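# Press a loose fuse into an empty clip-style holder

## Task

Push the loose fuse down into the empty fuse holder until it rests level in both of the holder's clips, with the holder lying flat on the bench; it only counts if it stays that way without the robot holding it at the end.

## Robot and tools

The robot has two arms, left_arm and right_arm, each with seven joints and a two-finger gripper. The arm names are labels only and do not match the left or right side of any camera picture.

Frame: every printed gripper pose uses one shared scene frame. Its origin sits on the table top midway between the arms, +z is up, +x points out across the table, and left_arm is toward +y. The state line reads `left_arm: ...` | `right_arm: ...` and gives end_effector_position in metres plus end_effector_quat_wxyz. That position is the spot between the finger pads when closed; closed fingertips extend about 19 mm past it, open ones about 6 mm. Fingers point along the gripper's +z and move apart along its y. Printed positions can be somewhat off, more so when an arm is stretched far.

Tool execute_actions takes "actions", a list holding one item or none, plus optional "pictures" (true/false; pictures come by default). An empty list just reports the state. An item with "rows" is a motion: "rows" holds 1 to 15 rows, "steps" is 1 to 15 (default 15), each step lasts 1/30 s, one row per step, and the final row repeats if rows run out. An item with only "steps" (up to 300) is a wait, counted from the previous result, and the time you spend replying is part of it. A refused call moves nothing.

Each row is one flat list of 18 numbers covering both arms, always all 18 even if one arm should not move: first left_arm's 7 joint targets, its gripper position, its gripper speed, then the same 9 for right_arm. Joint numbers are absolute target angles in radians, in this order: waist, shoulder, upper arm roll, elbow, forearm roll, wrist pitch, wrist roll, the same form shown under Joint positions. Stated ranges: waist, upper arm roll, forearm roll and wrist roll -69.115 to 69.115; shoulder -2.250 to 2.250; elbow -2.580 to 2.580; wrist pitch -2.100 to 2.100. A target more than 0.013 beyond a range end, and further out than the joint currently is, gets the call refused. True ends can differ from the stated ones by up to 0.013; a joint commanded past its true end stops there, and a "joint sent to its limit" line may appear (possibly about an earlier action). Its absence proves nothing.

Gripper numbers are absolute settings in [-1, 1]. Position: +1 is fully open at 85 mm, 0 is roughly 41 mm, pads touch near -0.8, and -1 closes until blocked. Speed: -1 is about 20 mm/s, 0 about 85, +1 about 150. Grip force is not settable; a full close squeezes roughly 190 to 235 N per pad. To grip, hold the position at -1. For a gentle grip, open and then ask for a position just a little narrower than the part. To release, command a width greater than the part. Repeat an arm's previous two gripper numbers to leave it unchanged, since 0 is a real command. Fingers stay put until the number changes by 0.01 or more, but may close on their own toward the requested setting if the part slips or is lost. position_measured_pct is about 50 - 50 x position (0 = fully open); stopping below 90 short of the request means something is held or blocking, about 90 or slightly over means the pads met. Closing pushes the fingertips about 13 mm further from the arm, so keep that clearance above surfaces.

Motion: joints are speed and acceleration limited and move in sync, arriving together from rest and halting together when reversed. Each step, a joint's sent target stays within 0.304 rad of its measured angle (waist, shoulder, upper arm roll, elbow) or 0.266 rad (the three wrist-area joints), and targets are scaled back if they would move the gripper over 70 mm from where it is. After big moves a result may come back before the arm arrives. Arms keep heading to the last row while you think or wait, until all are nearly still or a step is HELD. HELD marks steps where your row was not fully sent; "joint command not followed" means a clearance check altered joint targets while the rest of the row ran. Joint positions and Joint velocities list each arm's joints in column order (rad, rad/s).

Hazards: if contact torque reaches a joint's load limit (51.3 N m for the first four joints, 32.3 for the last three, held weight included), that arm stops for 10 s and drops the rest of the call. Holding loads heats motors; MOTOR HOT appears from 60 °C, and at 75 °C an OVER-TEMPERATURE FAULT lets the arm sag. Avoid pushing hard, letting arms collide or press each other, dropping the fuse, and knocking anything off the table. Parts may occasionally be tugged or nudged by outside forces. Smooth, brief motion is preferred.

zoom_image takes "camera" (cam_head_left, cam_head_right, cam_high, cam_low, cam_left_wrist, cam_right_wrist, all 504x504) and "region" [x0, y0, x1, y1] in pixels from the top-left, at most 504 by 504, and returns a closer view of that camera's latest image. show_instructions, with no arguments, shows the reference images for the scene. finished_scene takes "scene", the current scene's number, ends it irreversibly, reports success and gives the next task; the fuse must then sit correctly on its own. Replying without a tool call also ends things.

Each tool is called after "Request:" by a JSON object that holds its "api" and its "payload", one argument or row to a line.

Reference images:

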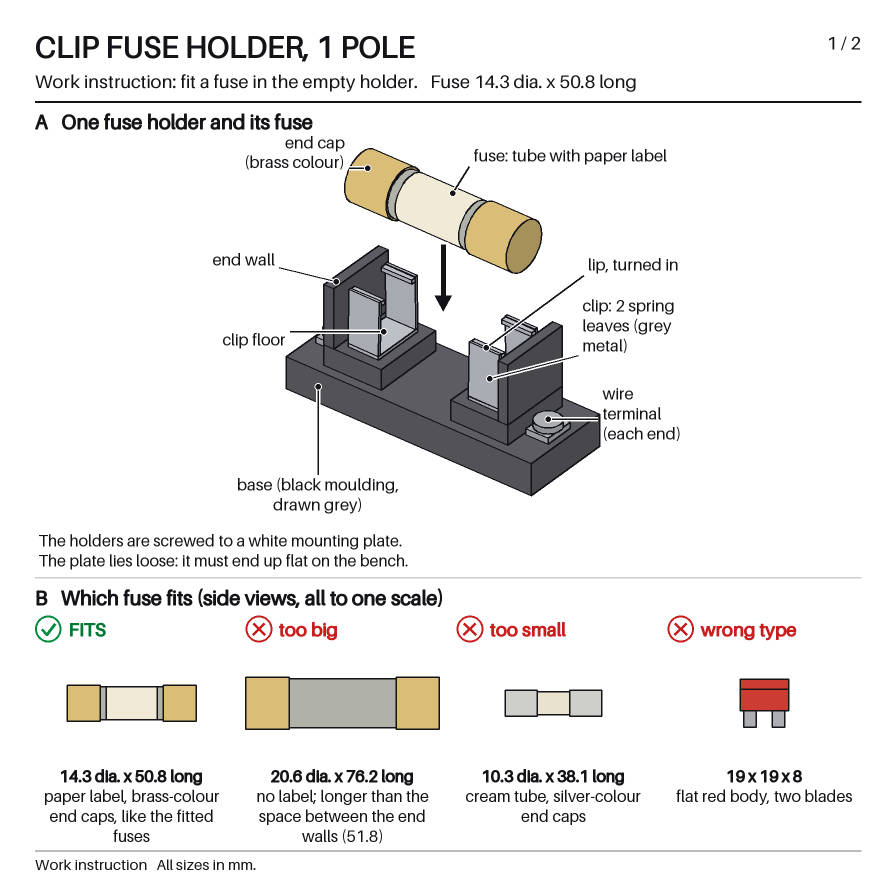

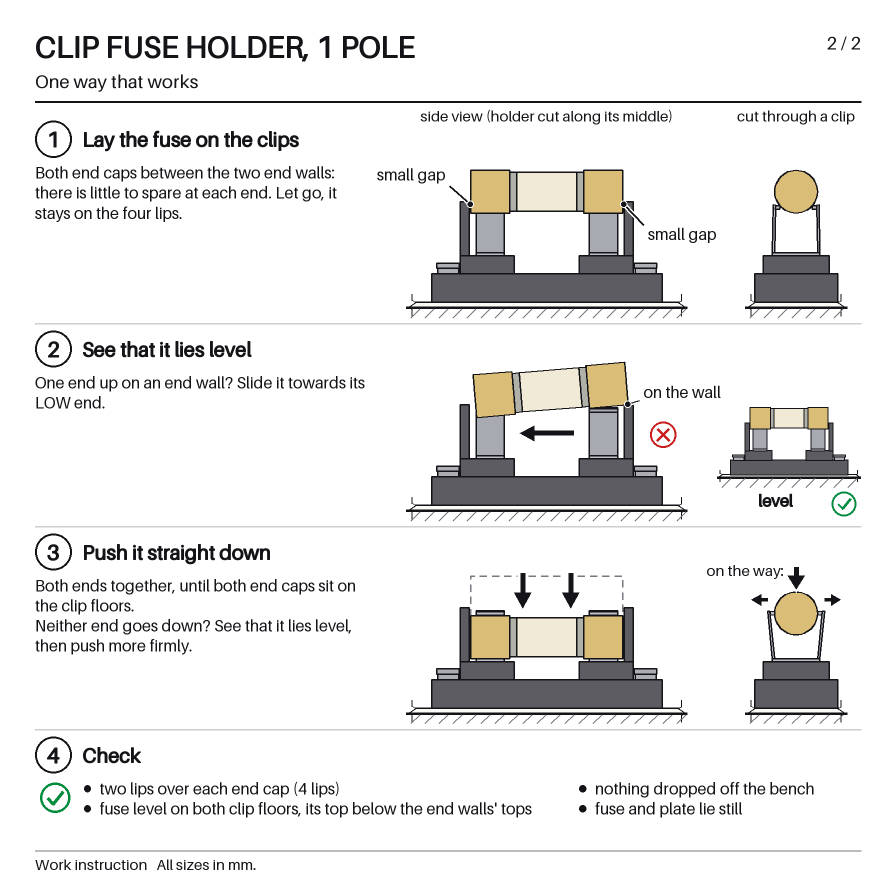

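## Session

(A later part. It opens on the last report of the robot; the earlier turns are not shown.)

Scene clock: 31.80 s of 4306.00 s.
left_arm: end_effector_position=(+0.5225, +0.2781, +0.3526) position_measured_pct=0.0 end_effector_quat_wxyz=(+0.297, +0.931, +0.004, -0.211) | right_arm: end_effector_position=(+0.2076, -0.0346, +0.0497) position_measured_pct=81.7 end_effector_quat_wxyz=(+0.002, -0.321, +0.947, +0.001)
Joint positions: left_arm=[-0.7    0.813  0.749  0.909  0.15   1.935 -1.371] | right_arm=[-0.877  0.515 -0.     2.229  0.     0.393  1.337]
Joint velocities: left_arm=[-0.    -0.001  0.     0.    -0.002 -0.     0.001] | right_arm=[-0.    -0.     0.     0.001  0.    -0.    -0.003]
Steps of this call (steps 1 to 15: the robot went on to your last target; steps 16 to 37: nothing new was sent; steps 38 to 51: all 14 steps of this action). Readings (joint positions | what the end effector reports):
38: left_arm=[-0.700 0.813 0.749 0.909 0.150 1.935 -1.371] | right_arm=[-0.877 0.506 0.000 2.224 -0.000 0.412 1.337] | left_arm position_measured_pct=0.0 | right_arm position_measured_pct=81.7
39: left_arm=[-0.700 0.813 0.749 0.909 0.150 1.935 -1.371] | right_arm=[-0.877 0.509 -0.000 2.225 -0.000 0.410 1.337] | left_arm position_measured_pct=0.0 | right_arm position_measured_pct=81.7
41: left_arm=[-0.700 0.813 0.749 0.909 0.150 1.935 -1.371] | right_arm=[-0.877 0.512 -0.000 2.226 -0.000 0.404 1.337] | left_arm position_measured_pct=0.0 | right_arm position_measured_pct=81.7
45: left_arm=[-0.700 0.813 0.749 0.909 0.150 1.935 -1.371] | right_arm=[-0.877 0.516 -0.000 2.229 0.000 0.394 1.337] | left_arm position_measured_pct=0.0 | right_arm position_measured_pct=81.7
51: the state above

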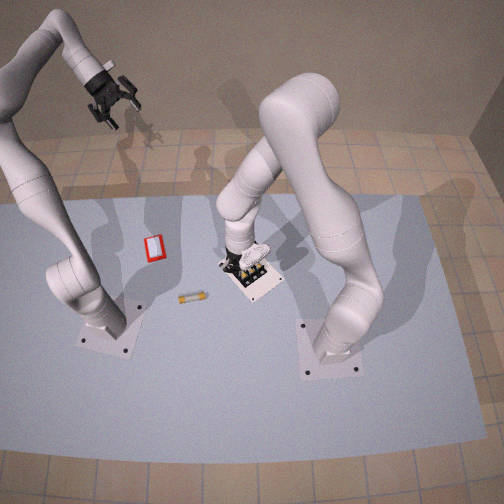

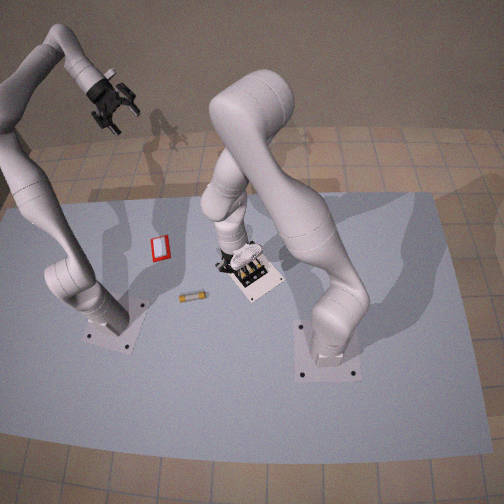

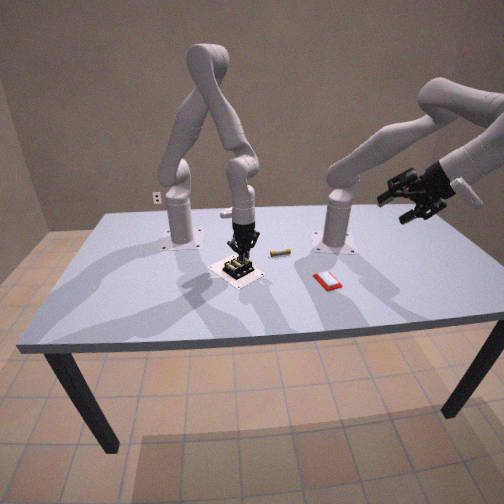

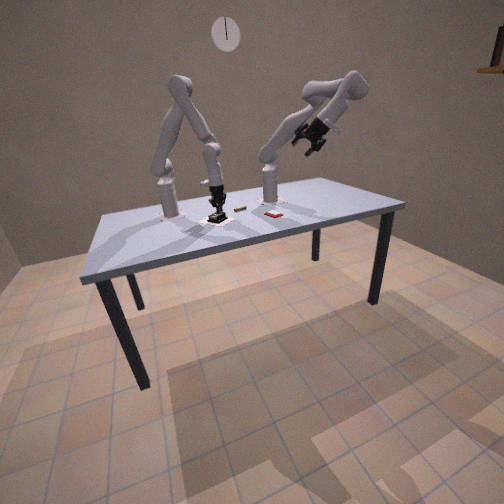

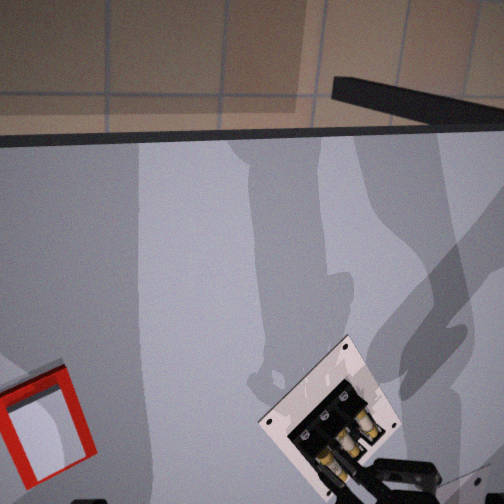

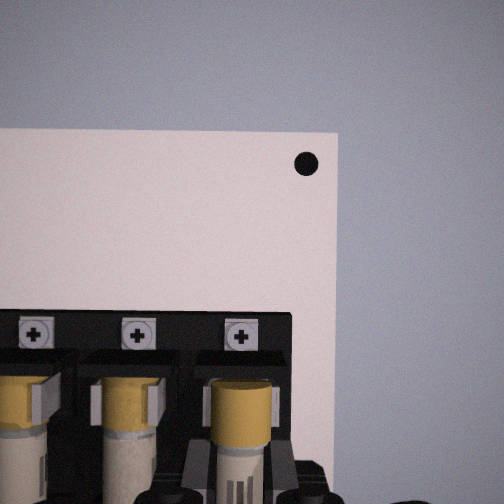

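Request:
{"api": "execute_actions", "payload": {
  "actions": [
    {"rows": [[-0.7,0.813,0.749,0.909,0.15,1.935,-1.371,1,0, -0.8769,0.5262,0.0,2.2295,0.0,0.3899,1.3369,-1,-0.3],[-0.7,0.813,0.749,0.909,0.15,1.935,-1.371,1,0, -0.8769,0.5287,0.0,2.2302,0.0,0.3899,1.3369,-1,-0.3],[-0.7,0.813,0.749,0.909,0.15,1.935,-1.371,1,0, -0.8769,0.5312,0.0,2.231,0.0,0.3899,1.3369,-1,-0.3],[-0.7,0.813,0.749,0.909,0.15,1.935,-1.371,1,0, -0.8769,0.5337,0.0,2.2315,0.0,0.3899,1.3369,-1,-0.3],[-0.7,0.813,0.749,0.909,0.15,1.935,-1.371,1,0, -0.8769,0.5355,0.0,2.232,0.0,0.387,1.3369,-1,-0.3],[-0.7,0.813,0.749,0.909,0.15,1.935,-1.371,1,0, -0.8769,0.5373,0.0,2.2325,0.0,0.384,1.3369,-1,-0.3],[-0.7,0.813,0.749,0.909,0.15,1.935,-1.371,1,0, -0.8769,0.539,0.0,2.233,0.0,0.381,1.3369,-1,-0.3],[-0.7,0.813,0.749,0.909,0.15,1.935,-1.371,1,0, -0.8769,0.5405,0.0,2.2334,0.0,0.378,1.3369,-1,-0.3]], "steps": 13}
  ]
}}

Scene clock: 33.33 s of 4306.00 s.
left_arm: end_effector_position=(+0.5225, +0.2781, +0.3526) position_measured_pct=0.0 end_effector_quat_wxyz=(+0.297, +0.931, +0.004, -0.211) | right_arm: end_effector_position=(+0.2062, -0.0362, +0.0419) position_measured_pct=81.7 end_effector_quat_wxyz=(-0.002, -0.321, +0.947, -0.002)
Joint positions: left_arm=[-0.7    0.813  0.749  0.909  0.15   1.935 -1.371] | right_arm=[-0.877  0.538 -0.     2.232  0.     0.377  1.337]
Joint velocities: left_arm=[ 0.002  0.001  0.    -0.     0.001  0.    -0.002] | right_arm=[ 0.     0.008  0.    -0.002  0.    -0.001  0.001]
Steps of this call (steps 1 to 15: the robot went on to your last target; steps 16 to 33: nothing new was sent; steps 34 to 46: all 13 steps of this action). Readings (joint positions | what the end effector reports):
34: left_arm=[-0.700 0.813 0.749 0.909 0.150 1.935 -1.371] | right_arm=[-0.877 0.516 -0.000 2.229 0.000 0.393 1.337] | left_arm position_measured_pct=0.0 | right_arm position_measured_pct=81.7
35: left_arm=[-0.700 0.813 0.749 0.909 0.150 1.935 -1.371] | right_arm=[-0.877 0.518 -0.000 2.229 0.000 0.392 1.337] | left_arm position_measured_pct=0.0 | right_arm position_measured_pct=81.7
37: left_arm=[-0.700 0.813 0.749 0.909 0.150 1.935 -1.371] | right_arm=[-0.877 0.523 -0.000 2.229 0.000 0.390 1.337] | left_arm position_measured_pct=0.0 | right_arm position_measured_pct=81.7
41: left_arm=[-0.700 0.813 0.749 0.909 0.150 1.935 -1.371] | right_arm=[-0.877 0.532 -0.000 2.230 0.000 0.381 1.337] | left_arm position_measured_pct=0.0 | right_arm position_measured_pct=81.7
46: the state above

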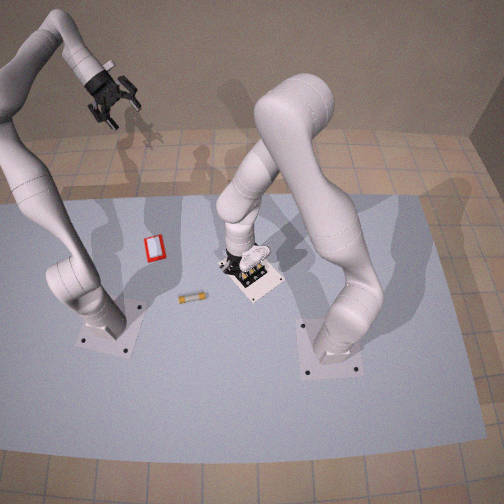

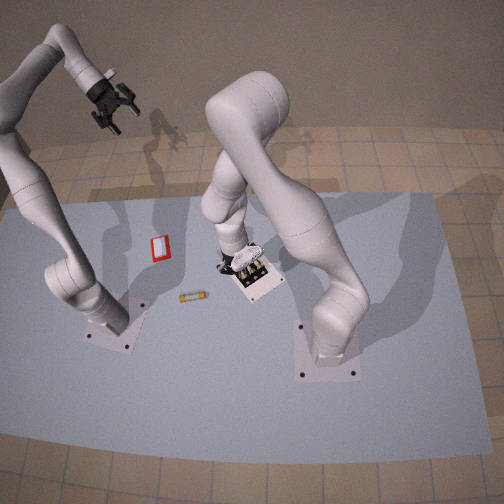

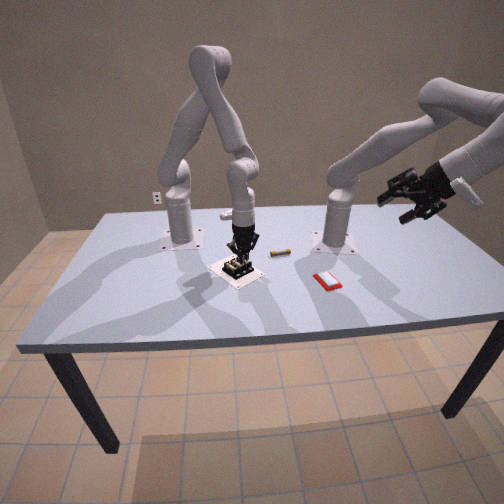

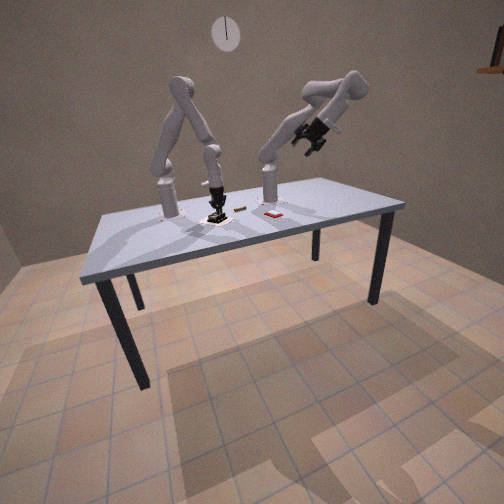

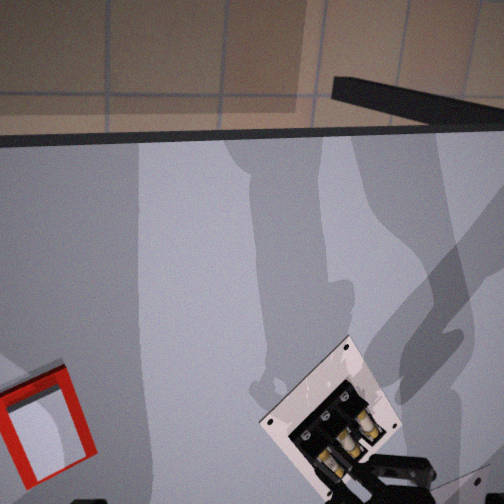

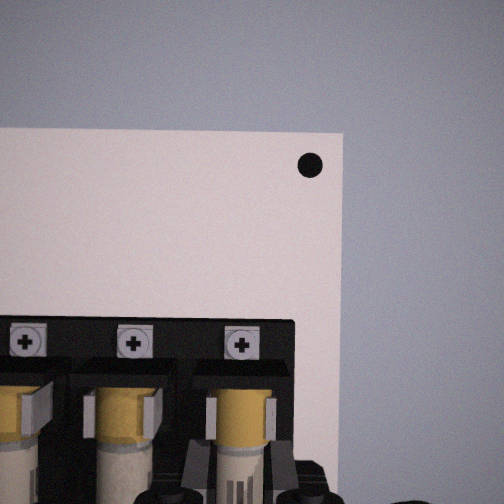

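Request:
{"api": "execute_actions", "payload": {
  "actions": [
    {"rows": [[-0.7,0.813,0.749,0.909,0.15,1.935,-1.371,1,0, -0.8769,0.5418,0.0,2.2348,0.0,0.373,1.3369,-1,-0.3],[-0.7,0.813,0.749,0.909,0.15,1.935,-1.371,1,0, -0.8769,0.5431,0.0,2.2362,0.0,0.368,1.3369,-1,-0.3],[-0.7,0.813,0.749,0.909,0.15,1.935,-1.371,1,0, -0.8769,0.5445,0.0,2.2377,0.0,0.3625,1.3369,-1,-0.3],[-0.7,0.813,0.749,0.909,0.15,1.935,-1.371,1,0, -0.8769,0.5458,0.0,2.2391,0.0,0.3574,1.3369,-1,-0.3]], "steps": 12}
  ]
}}

Scene clock: 34.53 s of 4306.00 s.
left_arm: end_effector_position=(+0.5225, +0.2781, +0.3526) position_measured_pct=0.0 end_effector_quat_wxyz=(+0.297, +0.931, +0.004, -0.211) | right_arm: end_effector_position=(+0.2064, -0.0361, +0.0392) position_measured_pct=81.7 end_effector_quat_wxyz=(+0.000, -0.321, +0.947, +0.000)
Joint positions: left_arm=[-0.7    0.813  0.749  0.909  0.15   1.935 -1.371] | right_arm=[-0.877  0.544 -0.     2.239  0.     0.358  1.337]
Joint velocities: left_arm=[ 0.    -0.001 -0.    -0.    -0.001 -0.    -0.002] | right_arm=[-0.001 -0.    -0.    -0.    -0.     0.    -0.   ]
Steps of this call (steps 1 to 15: the robot went on to your last target; steps 16 to 24: nothing new was sent; steps 25 to 36: all 12 steps of this action). Readings (joint positions | what the end effector reports):
25: left_arm=[-0.700 0.813 0.749 0.909 0.150 1.935 -1.371] | right_arm=[-0.877 0.539 -0.000 2.232 0.000 0.376 1.337] | left_arm position_measured_pct=0.0 | right_arm position_measured_pct=81.7
26: left_arm=[-0.700 0.813 0.749 0.909 0.150 1.935 -1.371] | right_arm=[-0.877 0.540 -0.000 2.233 0.000 0.373 1.337] | left_arm position_measured_pct=0.0 | right_arm position_measured_pct=81.7
28: left_arm=[-0.700 0.813 0.749 0.909 0.150 1.935 -1.371] | right_arm=[-0.877 0.543 -0.000 2.237 0.000 0.364 1.337] | left_arm position_measured_pct=0.0 | right_arm position_measured_pct=81.7
32: left_arm=[-0.700 0.813 0.749 0.909 0.150 1.935 -1.371] | right_arm=[-0.877 0.544 -0.000 2.239 0.000 0.358 1.337] | left_arm position_measured_pct=0.0 | right_arm position_measured_pct=81.7
36: the state above

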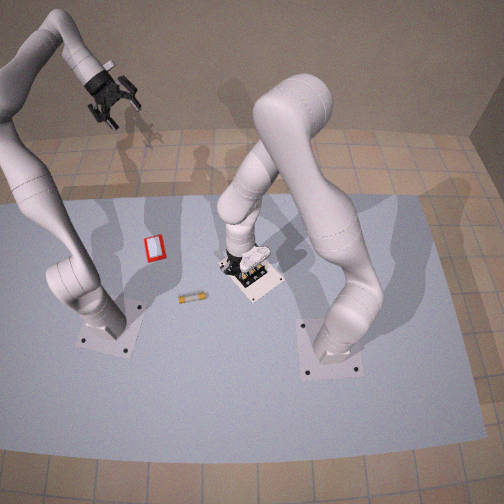

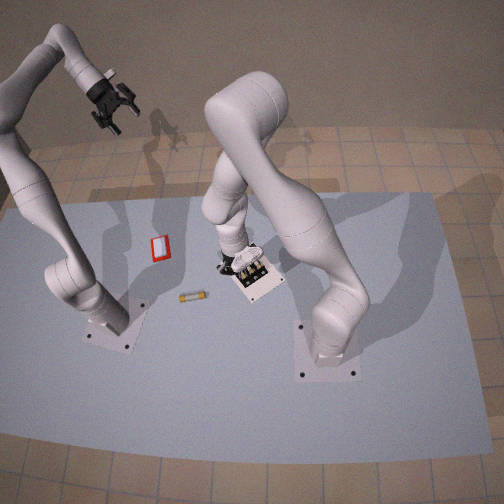

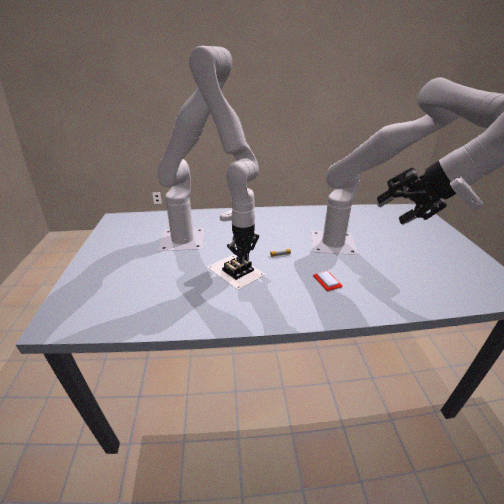

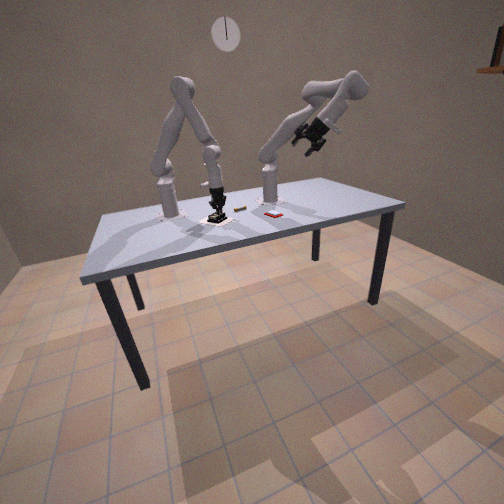

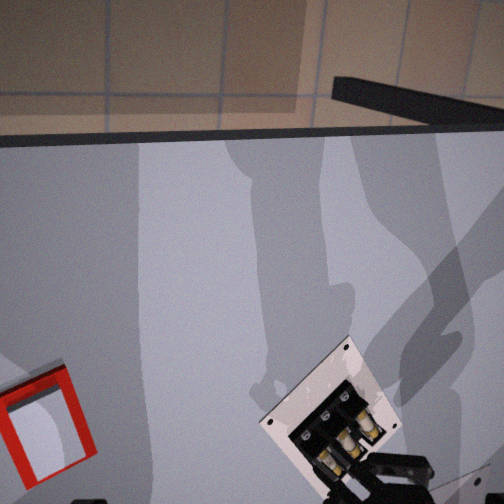

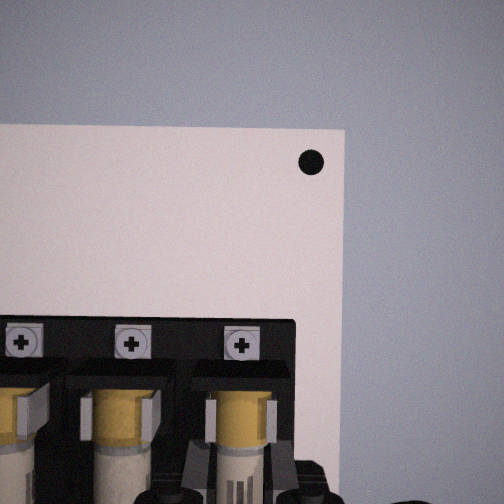

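Request:
{"api": "execute_actions", "payload": {
  "actions": [
    {"rows": [[-0.7,0.813,0.749,0.909,0.15,1.935,-1.371,1,0, -0.8769,0.544,0.0,2.239,0.0,0.3585,1.3369,-0.45,-0.3]], "steps": 10}
  ],
  "pictures": false
}}

Request:
{"api": "execute_actions", "payload": {
  "actions": [
    {"rows": [[-0.7,0.813,0.749,0.909,0.15,1.935,-1.371,1,0, -0.8769,0.4596,0.0,2.2148,0.0,0.4679,1.3369,-0.45,-0.3]], "steps": 10}
  ],
  "pictures": false
}}

Request:
{"api": "execute_actions", "payload": {
  "actions": [
    {"rows": [[-0.7,0.813,0.749,0.909,0.15,1.935,-1.371,1,0, -0.8814,0.40,0.0,2.03,0.0,0.7123,1.332,-0.45,-0.3]], "steps": 15}
  ]
}}

Scene clock: 37.43 s of 4306.00 s.
left_arm: end_effector_position=(+0.5225, +0.2781, +0.3526) position_measured_pct=0.0 end_effector_quat_wxyz=(+0.297, +0.931, +0.004, -0.211) | right_arm: end_effector_position=(+0.2064, -0.0361, +0.0392) position_measured_pct=72.6 end_effector_quat_wxyz=(+0.000, -0.321, +0.947, +0.000)
Joint positions: left_arm=[-0.7    0.813  0.749  0.909  0.15   1.935 -1.371] | right_arm=[-0.877  0.544  0.     2.239  0.     0.358  1.337]
Joint velocities: left_arm=[ 0.     0.001  0.    -0.     0.     0.001 -0.002] | right_arm=[ 0.001  0.    -0.     0.001  0.     0.001  0.   ]
Steps of this call (steps 1 to 15: the robot went on to your last target; steps 16 to 77: nothing new was sent; steps 78 to 87: all 10 steps of this action). Readings (joint positions | what the end effector reports):
78: left_arm=[-0.700 0.813 0.749 0.909 0.150 1.935 -1.371] | right_arm=[-0.877 0.543 -0.000 2.239 0.000 0.358 1.337] | left_arm position_measured_pct=0.0 | right_arm position_measured_pct=81.7
79: left_arm=[-0.700 0.813 0.749 0.909 0.150 1.935 -1.371] | right_arm=[-0.877 0.543 -0.000 2.239 0.000 0.358 1.337] | left_arm position_measured_pct=0.0 | right_arm position_measured_pct=81.7
81: left_arm=[-0.700 0.813 0.749 0.909 0.150 1.935 -1.371] | right_arm=[-0.877 0.544 -0.000 2.239 0.000 0.358 1.337] | left_arm position_measured_pct=0.0 | right_arm position_measured_pct=78.2
85: left_arm=[-0.700 0.813 0.749 0.909 0.150 1.935 -1.371] | right_arm=[-0.877 0.544 -0.000 2.239 0.000 0.358 1.337] | left_arm position_measured_pct=0.0 | right_arm position_measured_pct=73.0
87: the state above

Scene clock: 37.77 s of 4306.00 s.
left_arm: end_effector_position=(+0.5225, +0.2781, +0.3526) position_measured_pct=0.0 end_effector_quat_wxyz=(+0.297, +0.931, +0.004, -0.211) | right_arm: end_effector_position=(+0.2058, -0.0369, +0.0687) position_measured_pct=72.6 end_effector_quat_wxyz=(-0.002, -0.321, +0.947, -0.001)
Joint positions: left_arm=[-0.7    0.813  0.749  0.909  0.15   1.935 -1.371] | right_arm=[-0.877  0.463  0.     2.215  0.     0.468  1.337]
Joint velocities: left_arm=[ 0.    -0.    -0.002  0.     0.001 -0.001  0.001] | right_arm=[ 0.001 -0.029 -0.001  0.002  0.     0.012  0.001]
Steps of this call (steps 1 to 10: all 10 steps of this action). Readings (joint positions | what the end effector reports):
1: left_arm=[-0.700 0.813 0.749 0.909 0.150 1.935 -1.371] | right_arm=[-0.877 0.543 -0.000 2.239 0.000 0.360 1.337] | left_arm position_measured_pct=0.0 | right_arm position_measured_pct=72.6
2: left_arm=[-0.700 0.813 0.749 0.909 0.150 1.935 -1.371] | right_arm=[-0.877 0.536 -0.000 2.237 0.000 0.367 1.337] | left_arm position_measured_pct=0.0 | right_arm position_measured_pct=72.6
4: left_arm=[-0.700 0.813 0.749 0.909 0.150 1.935 -1.371] | right_arm=[-0.877 0.505 -0.000 2.230 0.000 0.401 1.337] | left_arm position_measured_pct=0.0 | right_arm position_measured_pct=72.6
8: left_arm=[-0.700 0.813 0.749 0.909 0.150 1.935 -1.371] | right_arm=[-0.877 0.465 0.000 2.215 0.000 0.465 1.337] | left_arm position_measured_pct=0.0 | right_arm position_measured_pct=72.6
10: the state above

Scene clock: 38.27 s of 4306.00 s.
left_arm: end_effector_position=(+0.5225, +0.2781, +0.3526) position_measured_pct=0.0 end_effector_quat_wxyz=(+0.297, +0.931, +0.004, -0.211) | right_arm: end_effector_position=(+0.2308, -0.0035, +0.1226) position_measured_pct=72.6 end_effector_quat_wxyz=(-0.001, -0.321, +0.947, -0.000)
Joint positions: left_arm=[-0.7    0.813  0.749  0.909  0.15   1.935 -1.371] | right_arm=[-0.881  0.401 -0.     2.03  -0.     0.712  1.332]
Joint velocities: left_arm=[-0.003 -0.    -0.003 -0.    -0.002 -0.    -0.002] | right_arm=[-0.001 -0.008  0.    -0.     0.     0.006 -0.001]
Steps of this call (steps 1 to 15: all 15 steps of this action). Readings (joint positions | what the end effector reports):
1: left_arm=[-0.700 0.813 0.749 0.909 0.150 1.935 -1.371] | right_arm=[-0.877 0.462 0.000 2.214 0.000 0.469 1.337] | left_arm position_measured_pct=0.0 | right_arm position_measured_pct=72.6
2: left_arm=[-0.700 0.813 0.749 0.909 0.150 1.935 -1.371] | right_arm=[-0.877 0.459 0.000 2.209 0.000 0.476 1.337] | left_arm position_measured_pct=0.0 | right_arm position_measured_pct=72.6
4: left_arm=[-0.700 0.813 0.749 0.909 0.150 1.935 -1.371] | right_arm=[-0.878 0.449 0.000 2.183 0.000 0.512 1.336] | left_arm position_measured_pct=0.0 | right_arm position_measured_pct=72.6
8: left_arm=[-0.700 0.813 0.749 0.909 0.150 1.935 -1.371] | right_arm=[-0.880 0.415 -0.000 2.078 -0.000 0.648 1.333] | left_arm position_measured_pct=0.0 | right_arm position_measured_pct=72.6
15: the state above

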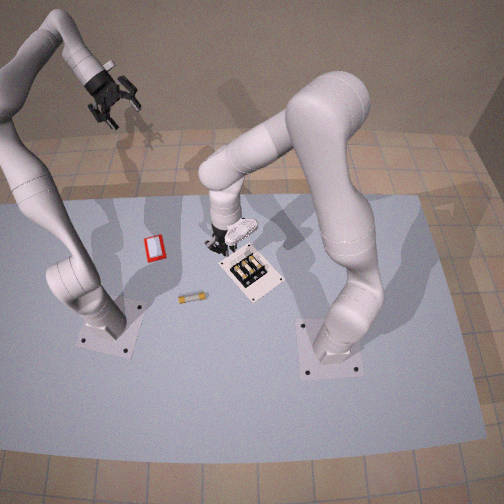

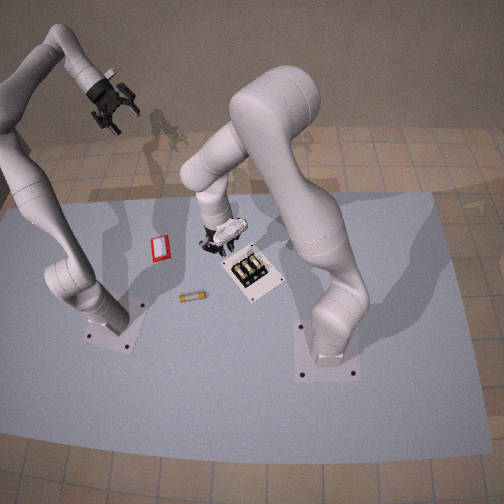

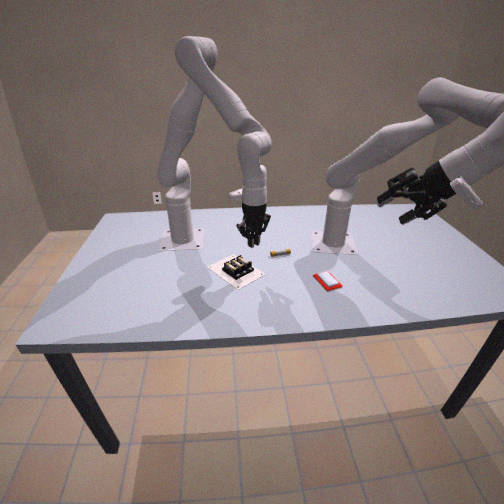

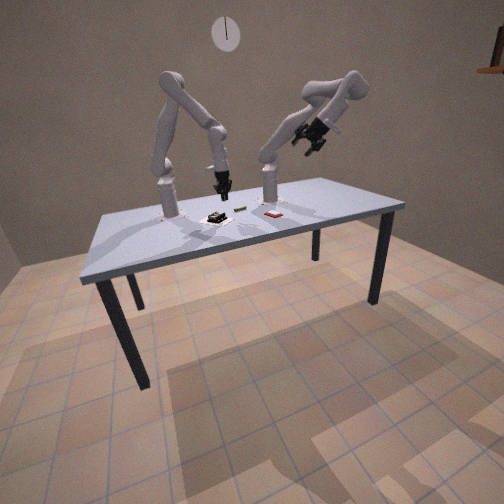

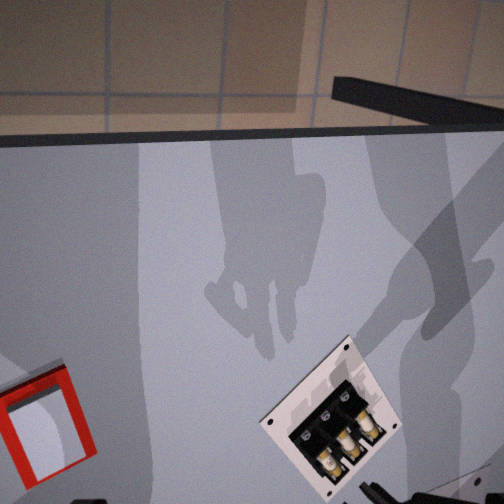

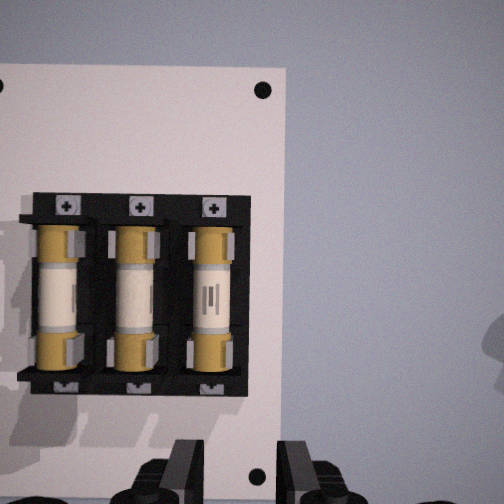

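The fuse is seated, with all four lips over the end caps.

Request:
{"api": "finished_scene", "payload": {
  "scene": 1
}}

The scene is finished: the task was done.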